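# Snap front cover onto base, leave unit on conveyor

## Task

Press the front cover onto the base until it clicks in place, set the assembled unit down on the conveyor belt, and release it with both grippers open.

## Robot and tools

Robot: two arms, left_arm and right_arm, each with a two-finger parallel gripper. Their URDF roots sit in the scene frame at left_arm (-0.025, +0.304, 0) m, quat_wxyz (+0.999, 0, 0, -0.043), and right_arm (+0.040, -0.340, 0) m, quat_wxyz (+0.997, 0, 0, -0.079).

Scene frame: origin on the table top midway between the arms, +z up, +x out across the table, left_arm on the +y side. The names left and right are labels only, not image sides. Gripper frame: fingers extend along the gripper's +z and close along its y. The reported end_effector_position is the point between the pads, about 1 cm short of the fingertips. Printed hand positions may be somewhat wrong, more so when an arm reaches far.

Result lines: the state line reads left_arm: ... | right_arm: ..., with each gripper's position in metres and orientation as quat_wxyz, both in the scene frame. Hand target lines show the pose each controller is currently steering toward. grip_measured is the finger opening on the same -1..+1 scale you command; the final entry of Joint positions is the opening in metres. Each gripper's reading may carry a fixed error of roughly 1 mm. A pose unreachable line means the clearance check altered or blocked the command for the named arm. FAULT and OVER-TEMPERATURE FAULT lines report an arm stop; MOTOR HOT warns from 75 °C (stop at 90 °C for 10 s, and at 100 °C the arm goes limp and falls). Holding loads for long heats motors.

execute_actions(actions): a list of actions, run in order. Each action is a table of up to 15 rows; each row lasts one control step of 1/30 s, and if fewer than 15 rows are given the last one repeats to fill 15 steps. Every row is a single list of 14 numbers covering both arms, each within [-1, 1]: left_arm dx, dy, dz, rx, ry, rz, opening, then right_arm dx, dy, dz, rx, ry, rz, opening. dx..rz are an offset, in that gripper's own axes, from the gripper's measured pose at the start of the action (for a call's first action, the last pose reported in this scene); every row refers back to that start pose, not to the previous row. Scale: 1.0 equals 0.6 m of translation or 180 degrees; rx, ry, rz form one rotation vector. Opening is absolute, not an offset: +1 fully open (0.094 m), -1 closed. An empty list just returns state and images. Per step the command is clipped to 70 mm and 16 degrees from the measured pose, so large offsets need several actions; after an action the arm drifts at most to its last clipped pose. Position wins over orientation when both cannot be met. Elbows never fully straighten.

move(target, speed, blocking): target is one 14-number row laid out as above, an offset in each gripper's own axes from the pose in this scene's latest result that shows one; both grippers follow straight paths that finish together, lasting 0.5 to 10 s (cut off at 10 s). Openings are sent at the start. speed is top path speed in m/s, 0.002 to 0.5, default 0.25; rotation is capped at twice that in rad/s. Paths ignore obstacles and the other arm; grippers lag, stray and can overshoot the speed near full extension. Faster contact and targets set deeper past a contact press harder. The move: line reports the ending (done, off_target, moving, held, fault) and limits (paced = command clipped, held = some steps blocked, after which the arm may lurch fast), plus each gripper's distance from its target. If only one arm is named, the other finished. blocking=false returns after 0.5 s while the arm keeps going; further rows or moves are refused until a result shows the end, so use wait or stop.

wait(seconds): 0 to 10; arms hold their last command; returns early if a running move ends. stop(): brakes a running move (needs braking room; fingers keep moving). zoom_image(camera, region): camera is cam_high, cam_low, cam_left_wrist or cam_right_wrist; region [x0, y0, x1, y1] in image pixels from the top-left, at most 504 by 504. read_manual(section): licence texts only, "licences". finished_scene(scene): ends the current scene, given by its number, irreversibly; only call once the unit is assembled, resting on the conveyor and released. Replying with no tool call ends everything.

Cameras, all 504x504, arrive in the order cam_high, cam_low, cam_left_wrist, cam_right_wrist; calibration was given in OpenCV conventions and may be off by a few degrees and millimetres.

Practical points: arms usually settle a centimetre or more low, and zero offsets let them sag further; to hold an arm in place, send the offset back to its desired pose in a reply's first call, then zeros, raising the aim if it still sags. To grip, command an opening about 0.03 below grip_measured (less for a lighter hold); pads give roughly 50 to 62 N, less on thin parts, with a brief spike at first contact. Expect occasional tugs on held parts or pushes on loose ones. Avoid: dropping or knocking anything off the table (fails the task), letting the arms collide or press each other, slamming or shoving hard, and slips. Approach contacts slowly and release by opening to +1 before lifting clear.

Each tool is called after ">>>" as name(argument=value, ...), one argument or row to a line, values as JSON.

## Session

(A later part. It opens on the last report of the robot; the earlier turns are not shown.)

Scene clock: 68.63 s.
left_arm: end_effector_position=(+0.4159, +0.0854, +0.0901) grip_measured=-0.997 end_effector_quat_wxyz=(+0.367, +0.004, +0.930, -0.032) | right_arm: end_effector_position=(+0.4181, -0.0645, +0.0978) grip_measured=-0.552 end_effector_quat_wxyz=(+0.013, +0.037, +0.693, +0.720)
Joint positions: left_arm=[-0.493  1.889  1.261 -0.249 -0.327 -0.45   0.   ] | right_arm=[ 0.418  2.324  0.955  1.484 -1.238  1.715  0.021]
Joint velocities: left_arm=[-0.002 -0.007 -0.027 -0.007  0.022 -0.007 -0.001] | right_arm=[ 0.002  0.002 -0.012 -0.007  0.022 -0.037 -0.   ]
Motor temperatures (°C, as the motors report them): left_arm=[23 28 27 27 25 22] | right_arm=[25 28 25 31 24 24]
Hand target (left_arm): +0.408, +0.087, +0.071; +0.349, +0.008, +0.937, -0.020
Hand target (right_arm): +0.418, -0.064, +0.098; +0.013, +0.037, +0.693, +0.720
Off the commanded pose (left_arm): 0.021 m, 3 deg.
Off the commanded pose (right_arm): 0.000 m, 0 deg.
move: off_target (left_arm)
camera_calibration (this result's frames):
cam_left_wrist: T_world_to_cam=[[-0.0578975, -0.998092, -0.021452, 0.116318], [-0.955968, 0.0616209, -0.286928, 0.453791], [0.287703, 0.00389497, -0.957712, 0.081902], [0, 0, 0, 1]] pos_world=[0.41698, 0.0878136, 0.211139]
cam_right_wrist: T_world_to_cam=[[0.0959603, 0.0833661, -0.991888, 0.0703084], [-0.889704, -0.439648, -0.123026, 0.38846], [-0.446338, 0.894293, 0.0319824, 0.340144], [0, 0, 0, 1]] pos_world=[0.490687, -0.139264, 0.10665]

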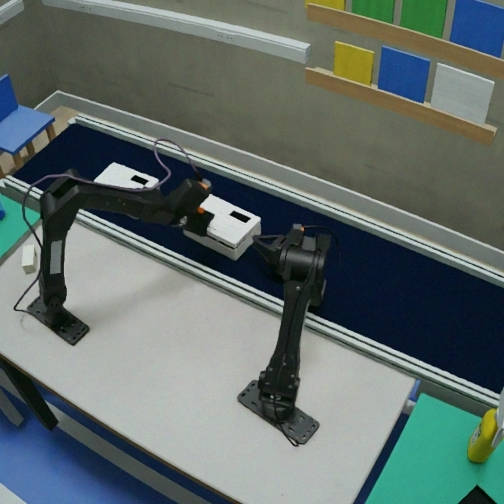

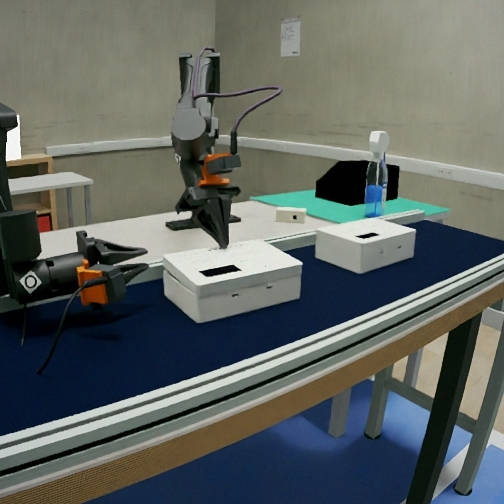

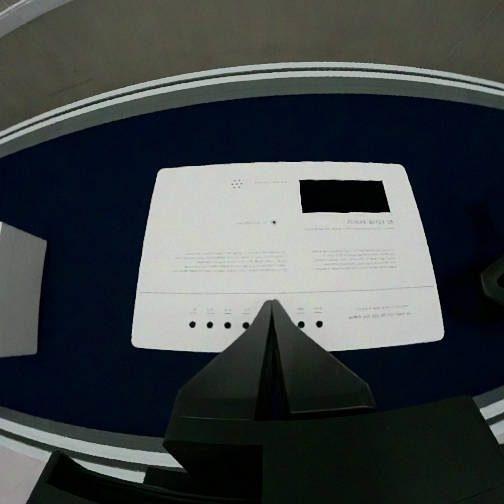

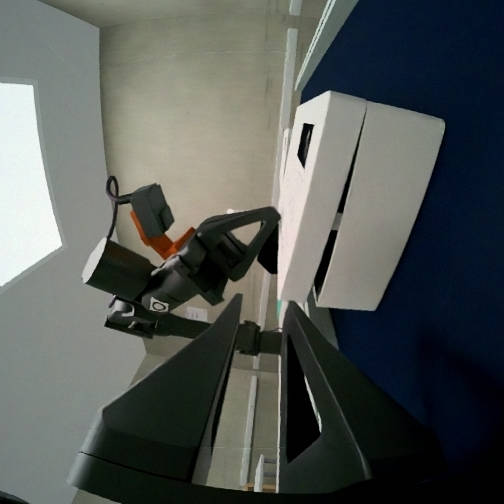

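>>> move(
  target=[0.055,0,0.045,0,0,0,-1, 0,0,0,0,0,0,-0.55],
  speed=0.03,
)

Scene clock: 70.43 s.
left_arm: end_effector_position=(+0.4287, +0.0794, +0.0883) grip_measured=-0.997 end_effector_quat_wxyz=(+0.414, -0.008, +0.908, -0.056) | right_arm: end_effector_position=(+0.4181, -0.0645, +0.0978) grip_measured=-0.552 end_effector_quat_wxyz=(+0.013, +0.037, +0.693, +0.720)
Joint positions: left_arm=[-0.493  1.903  1.188 -0.046 -0.338 -0.45   0.   ] | right_arm=[ 0.418  2.324  0.955  1.484 -1.238  1.715  0.021]
Joint velocities: left_arm=[-0.007  0.007 -0.007  0.007  0.022 -0.022  0.   ] | right_arm=[ 0.007 -0.012  0.002  0.051  0.037  0.037  0.   ]
Motor temperatures (°C, as the motors report them): left_arm=[23 28 27 27 25 22] | right_arm=[25 28 25 31 24 24]
Hand target (left_arm): +0.409, +0.085, +0.050; +0.368, +0.004, +0.929, -0.031
Hand target (right_arm): +0.418, -0.064, +0.098; +0.013, +0.037, +0.693, +0.720
Off the commanded pose (left_arm): 0.045 m, 7 deg.
Off the commanded pose (right_arm): 0.000 m, 0 deg.
move: off_target (left_arm)
camera_calibration (this result's frames):
cam_left_wrist: T_world_to_cam=[[-0.0504749, -0.9983, 0.0291518, 0.10339], [-0.92225, 0.0353881, -0.38497, 0.462084], [0.383284, -0.0463165, -0.922469, 0.0363875], [0, 0, 0, 1]] pos_world=[0.417429, 0.0885477, 0.208441]
cam_right_wrist: T_world_to_cam=[[0.0959603, 0.0833661, -0.991888, 0.0703084], [-0.889704, -0.439648, -0.123026, 0.38846], [-0.446338, 0.894293, 0.0319824, 0.340144], [0, 0, 0, 1]] pos_world=[0.490687, -0.139264, 0.10665]

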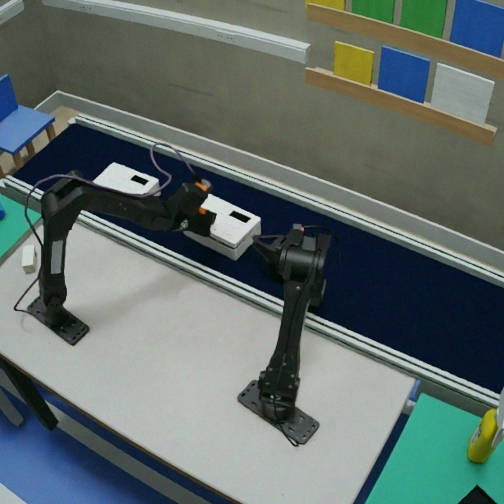

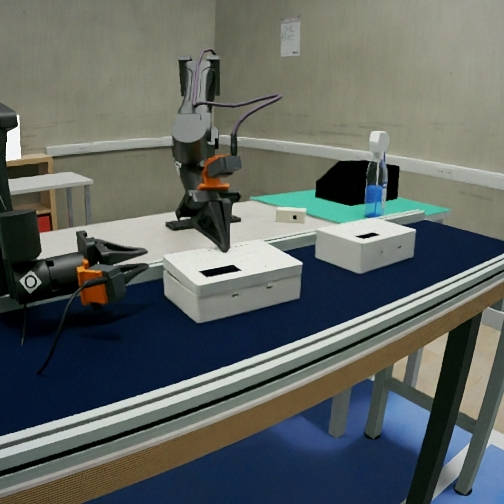

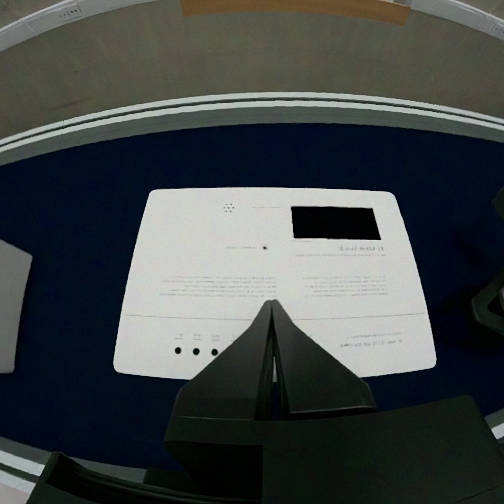

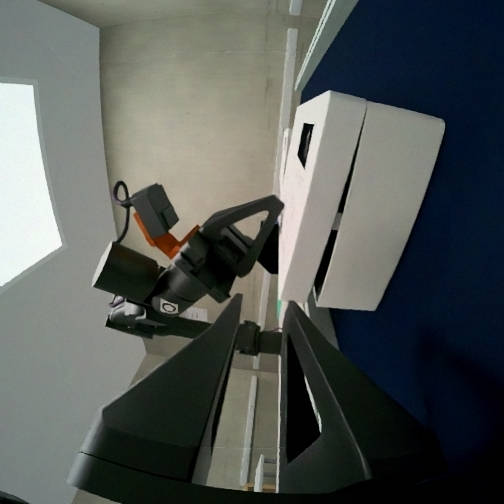

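>>> move(
  target=[0.001,0,-0.052,0,0.27,0,-1, 0,0,0,0,0,0,-0.55],
  speed=0.2,
)

Scene clock: 73.60 s.
left_arm: end_effector_position=(+0.4040, +0.0799, +0.1043) grip_measured=-0.997 end_effector_quat_wxyz=(+0.010, +0.010, +0.999, -0.052) | right_arm: end_effector_position=(+0.4181, -0.0645, +0.0978) grip_measured=-0.552 end_effector_quat_wxyz=(+0.013, +0.037, +0.693, +0.720)
Joint positions: left_arm=[-0.366  2.466  2.498 -1.541  0.085 -0.434  0.   ] | right_arm=[ 0.418  2.324  0.955  1.484 -1.238  1.715  0.021]
Joint velocities: left_arm=[ 0.007 -0.002 -0.002 -0.066 -0.022 -0.007 -0.001] | right_arm=[ 0.012  0.007 -0.007 -0.007  0.037 -0.095  0.   ]
Motor temperatures (°C, as the motors report them): left_arm=[23 28 27 26 25 22] | right_arm=[25 28 25 31 24 24]
Hand target (left_arm): +0.405, +0.082, +0.106; +0.007, +0.010, +0.998, -0.056
Hand target (right_arm): +0.418, -0.064, +0.098; +0.013, +0.037, +0.693, +0.720
Off the commanded pose (left_arm): 0.005 m, 1 deg.
Off the commanded pose (right_arm): 0.000 m, 0 deg.
joint sent to its limit (left arm) — the command would take joint 4 (wrist pitch) past its lower limit, so that joint was sent only as far as its limit.
move: done
camera_calibration (this result's frames):
cam_left_wrist: T_world_to_cam=[[-0.0922516, -0.993715, 0.0634104, 0.115124], [-0.899825, 0.110466, 0.422034, 0.346242], [-0.426387, -0.0181249, -0.904359, 0.38358], [0, 0, 0, 1]] pos_world=[0.485731, 0.0831045, 0.193469]
cam_right_wrist: T_world_to_cam=[[0.0959603, 0.0833661, -0.991888, 0.0703084], [-0.889704, -0.439648, -0.123026, 0.38846], [-0.446338, 0.894293, 0.0319824, 0.340144], [0, 0, 0, 1]] pos_world=[0.490687, -0.139264, 0.10665]

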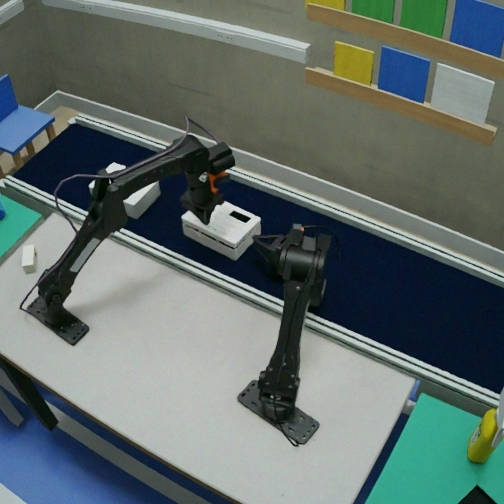

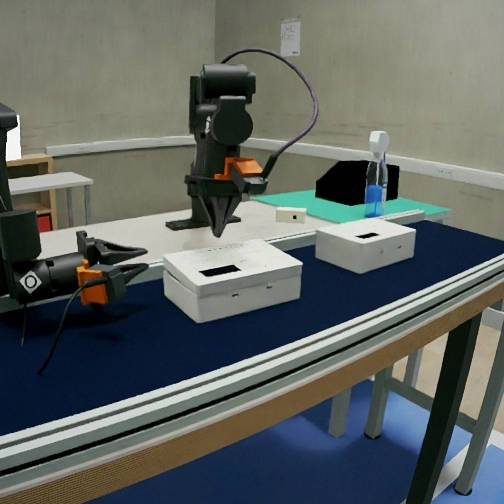

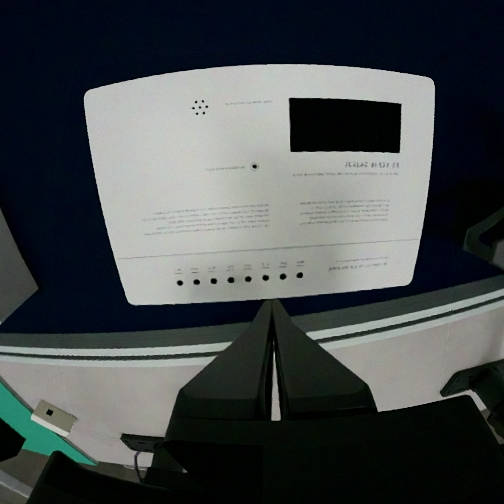

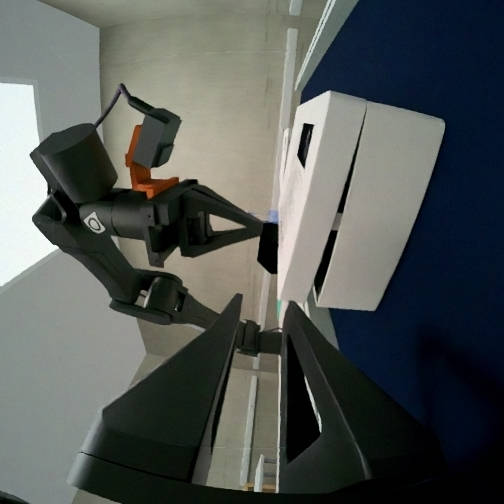

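>>> move(
  target=[-0.005,0,0.06,0,0,0,-1, 0,0,0,0,0,0,-0.55],
  speed=0.03,
)

Scene clock: 75.13 s.
left_arm: end_effector_position=(+0.4019, +0.0809, +0.0852) grip_measured=-0.997 end_effector_quat_wxyz=(+0.007, +0.010, +0.999, -0.050) | right_arm: end_effector_position=(+0.4181, -0.0645, +0.0978) grip_measured=-0.552 end_effector_quat_wxyz=(+0.013, +0.037, +0.693, +0.720)
Joint positions: left_arm=[-0.366  2.425  2.346 -1.436  0.085 -0.434  0.   ] | right_arm=[ 0.418  2.324  0.955  1.484 -1.238  1.715  0.021]
Joint velocities: left_arm=[ 0.002 -0.022 -0.002  0.022 -0.051  0.007  0.   ] | right_arm=[ 0.002  0.007  0.022  0.007  0.051 -0.051  0.   ]
Motor temperatures (°C, as the motors report them): left_arm=[23 29 27 26 25 22] | right_arm=[25 28 25 31 24 24]
Hand target (left_arm): +0.407, +0.077, +0.069; +0.009, +0.010, +0.999, -0.051
Hand target (right_arm): +0.418, -0.064, +0.098; +0.013, +0.037, +0.693, +0.720
Off the commanded pose (left_arm): 0.018 m, 0 deg.
Off the commanded pose (right_arm): 0.000 m, 0 deg.
move: off_target (left_arm)
camera_calibration (this result's frames):
cam_left_wrist: T_world_to_cam=[[-0.0919513, -0.99386, 0.0615381, 0.117179], [-0.897785, 0.109478, 0.42661, 0.351209], [-0.430728, -0.0160206, -0.90234, 0.36689], [0, 0, 0, 1]] pos_world=[0.484115, 0.0838876, 0.174019]
cam_right_wrist: T_world_to_cam=[[0.0959603, 0.0833661, -0.991888, 0.0703084], [-0.889704, -0.439648, -0.123026, 0.38846], [-0.446338, 0.894293, 0.0319824, 0.340144], [0, 0, 0, 1]] pos_world=[0.490687, -0.139264, 0.10665]

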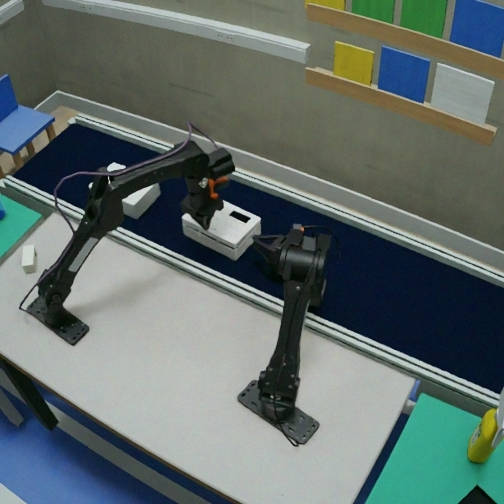

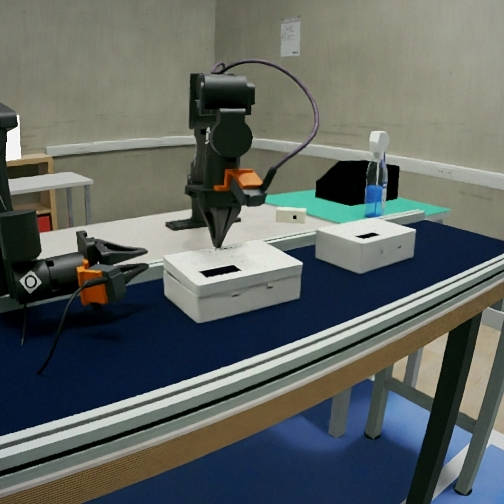

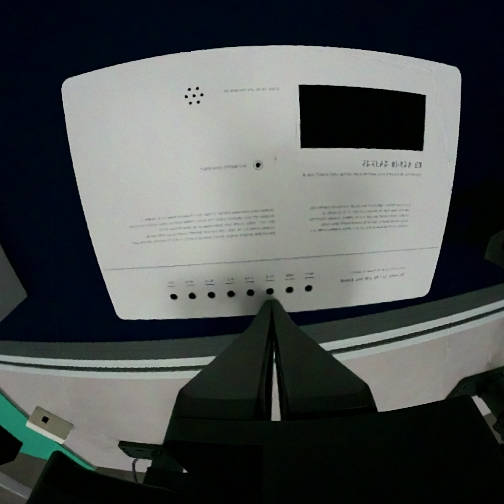

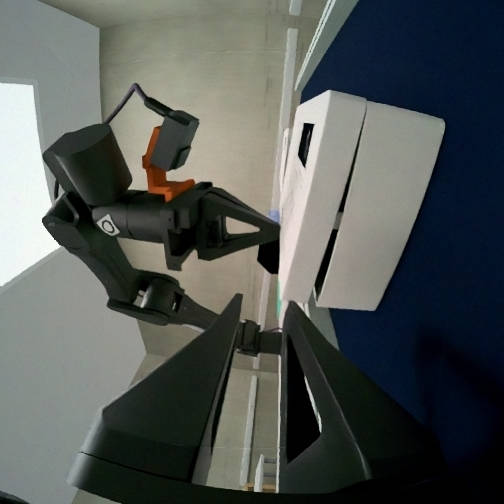

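>>> move(
  target=[-0.005,0,0.06,0,0,0,-1, 0,0,0,0,0,0,-0.55],
  speed=0.03,
)

Scene clock: 76.63 s.
left_arm: end_effector_position=(+0.4036, +0.0800, +0.0773) grip_measured=-0.997 end_effector_quat_wxyz=(+0.019, +0.010, +0.998, -0.056) | right_arm: end_effector_position=(+0.4181, -0.0645, +0.0978) grip_measured=-0.552 end_effector_quat_wxyz=(+0.013, +0.037, +0.693, +0.720)
Joint positions: left_arm=[-0.366  2.387  2.246 -1.347  0.085 -0.434  0.   ] | right_arm=[ 0.418  2.324  0.955  1.484 -1.238  1.715  0.021]
Joint velocities: left_arm=[-0.022 -0.002  0.012 -0.022 -0.051 -0.022 -0.001] | right_arm=[-0.012  0.002 -0.027  0.007  0.022  0.007  0.   ]
Motor temperatures (°C, as the motors report them): left_arm=[23 29 27 26 25 22] | right_arm=[25 28 25 31 24 24]
Hand target (left_arm): +0.404, +0.079, +0.050; +0.007, +0.010, +0.999, -0.050
Hand target (right_arm): +0.418, -0.064, +0.098; +0.013, +0.037, +0.693, +0.720
Off the commanded pose (left_arm): 0.028 m, 1 deg.
Off the commanded pose (right_arm): 0.000 m, 0 deg.
move: off_target (left_arm)
camera_calibration (this result's frames):
cam_left_wrist: T_world_to_cam=[[-0.0935132, -0.993085, 0.07097, 0.116796], [-0.907413, 0.114345, 0.404385, 0.361391], [-0.409704, -0.0265837, -0.911831, 0.353479], [0, 0, 0, 1]] pos_world=[0.483674, 0.0840617, 0.167883]
cam_right_wrist: T_world_to_cam=[[0.0959603, 0.0833661, -0.991888, 0.0703084], [-0.889704, -0.439648, -0.123026, 0.38846], [-0.446338, 0.894293, 0.0319824, 0.340144], [0, 0, 0, 1]] pos_world=[0.490687, -0.139264, 0.10665]

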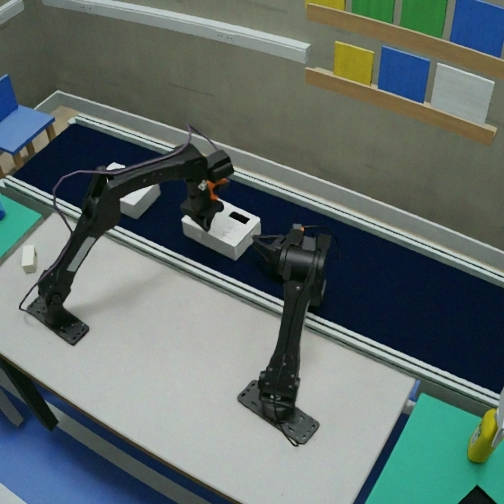

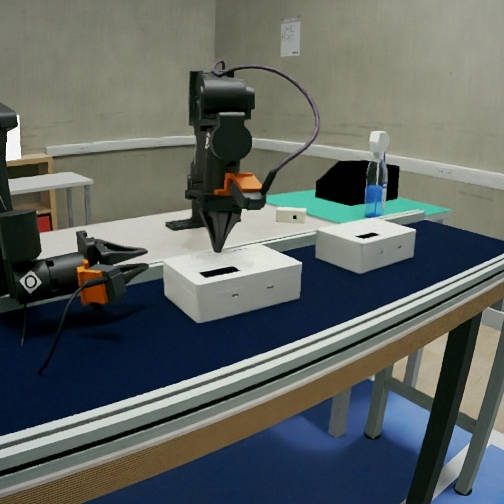

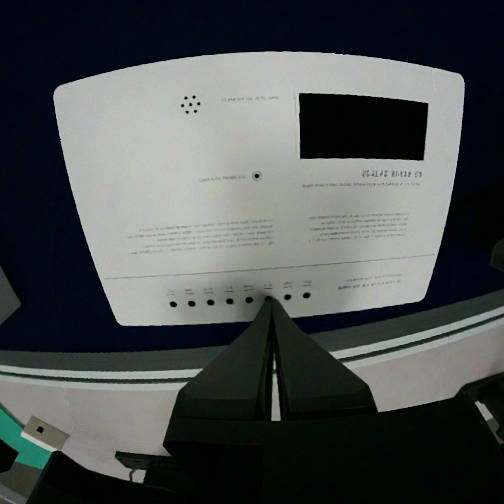

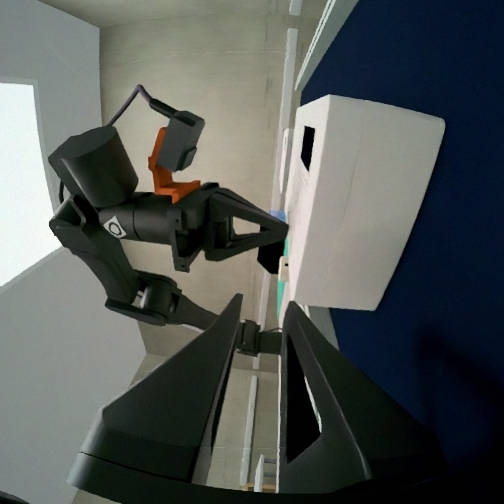

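Snapped shut. Lifting off.

>>> move(
  target=[0.03,0,-0.07,0,0,0,-1, 0,0,0,0,0,0,-0.55],
  speed=0.15,
)

>>> finished_scene(
  scene=1,
)

Scene clock: 77.67 s.
left_arm: end_effector_position=(+0.3858, +0.0887, +0.1098) grip_measured=-0.997 end_effector_quat_wxyz=(+0.013, +0.009, +0.998, -0.054) | right_arm: end_effector_position=(+0.4181, -0.0645, +0.0978) grip_measured=-0.552 end_effector_quat_wxyz=(+0.013, +0.037, +0.693, +0.720)
Joint positions: left_arm=[-0.366  2.312  2.245 -1.434  0.085 -0.436  0.   ] | right_arm=[ 0.418  2.324  0.955  1.484 -1.238  1.715  0.021]
Joint velocities: left_arm=[ 0.012  0.002 -0.002 -0.081 -0.051  0.037 -0.   ] | right_arm=[-0.027 -0.007  0.002  0.022 -0.081  0.066 -0.   ]
Motor temperatures (°C, as the motors report them): left_arm=[23 29 27 26 25 22] | right_arm=[25 28 25 31 24 24]
Hand target (left_arm): +0.384, +0.084, +0.118; +0.019, +0.010, +0.998, -0.056
Hand target (right_arm): +0.418, -0.064, +0.098; +0.013, +0.037, +0.693, +0.720
Off the commanded pose (left_arm): 0.009 m, 1 deg.
Off the commanded pose (right_arm): 0.000 m, 0 deg.
move: done
camera_calibration (this result's frames):
cam_left_wrist: T_world_to_cam=[[-0.0904804, -0.993656, 0.0667851, 0.120729], [-0.903064, 0.110134, 0.415146, 0.328603], [-0.419868, -0.0227486, -0.9073, 0.37918], [0, 0, 0, 1]] pos_world=[0.466879, 0.0923988, 0.199549]
cam_right_wrist: T_world_to_cam=[[0.0959603, 0.0833661, -0.991888, 0.0703084], [-0.889704, -0.439648, -0.123026, 0.38846], [-0.446338, 0.894293, 0.0319824, 0.340144], [0, 0, 0, 1]] pos_world=[0.490687, -0.139264, 0.10665]

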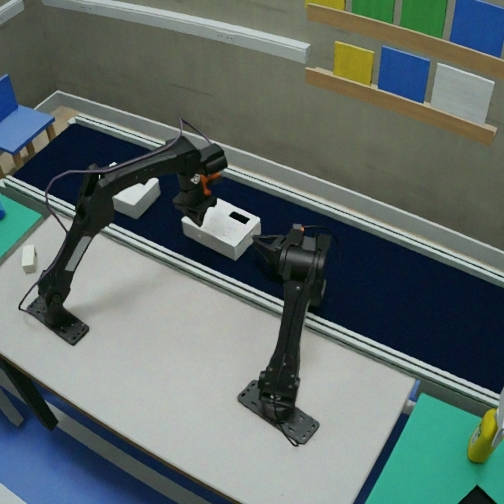

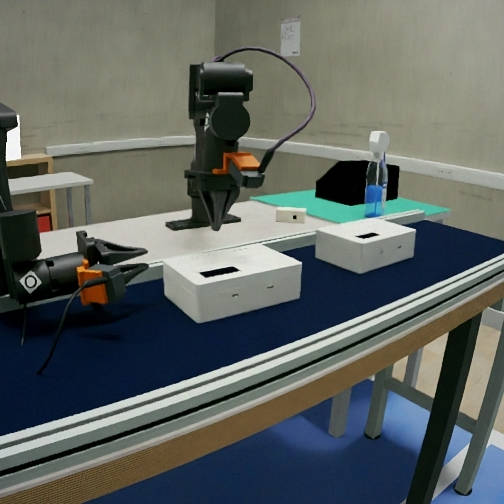

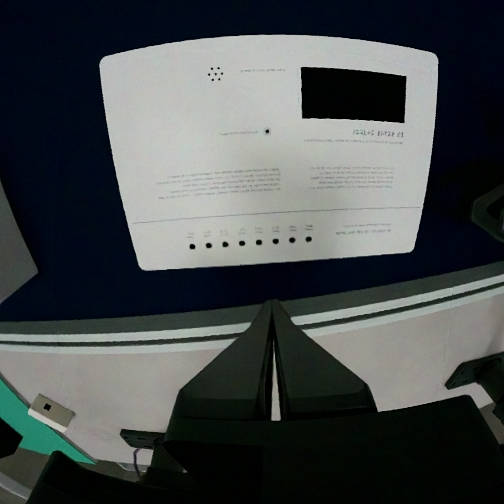

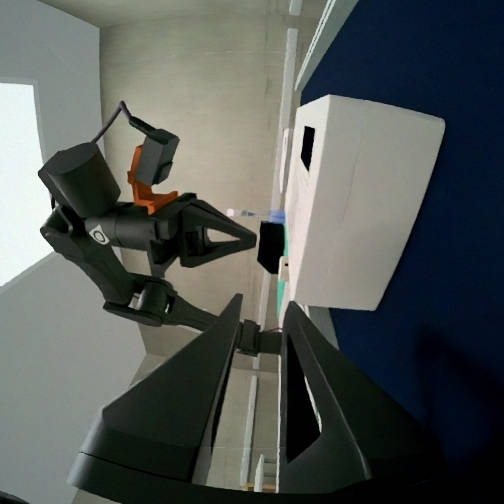

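The scene is finished: the task was done.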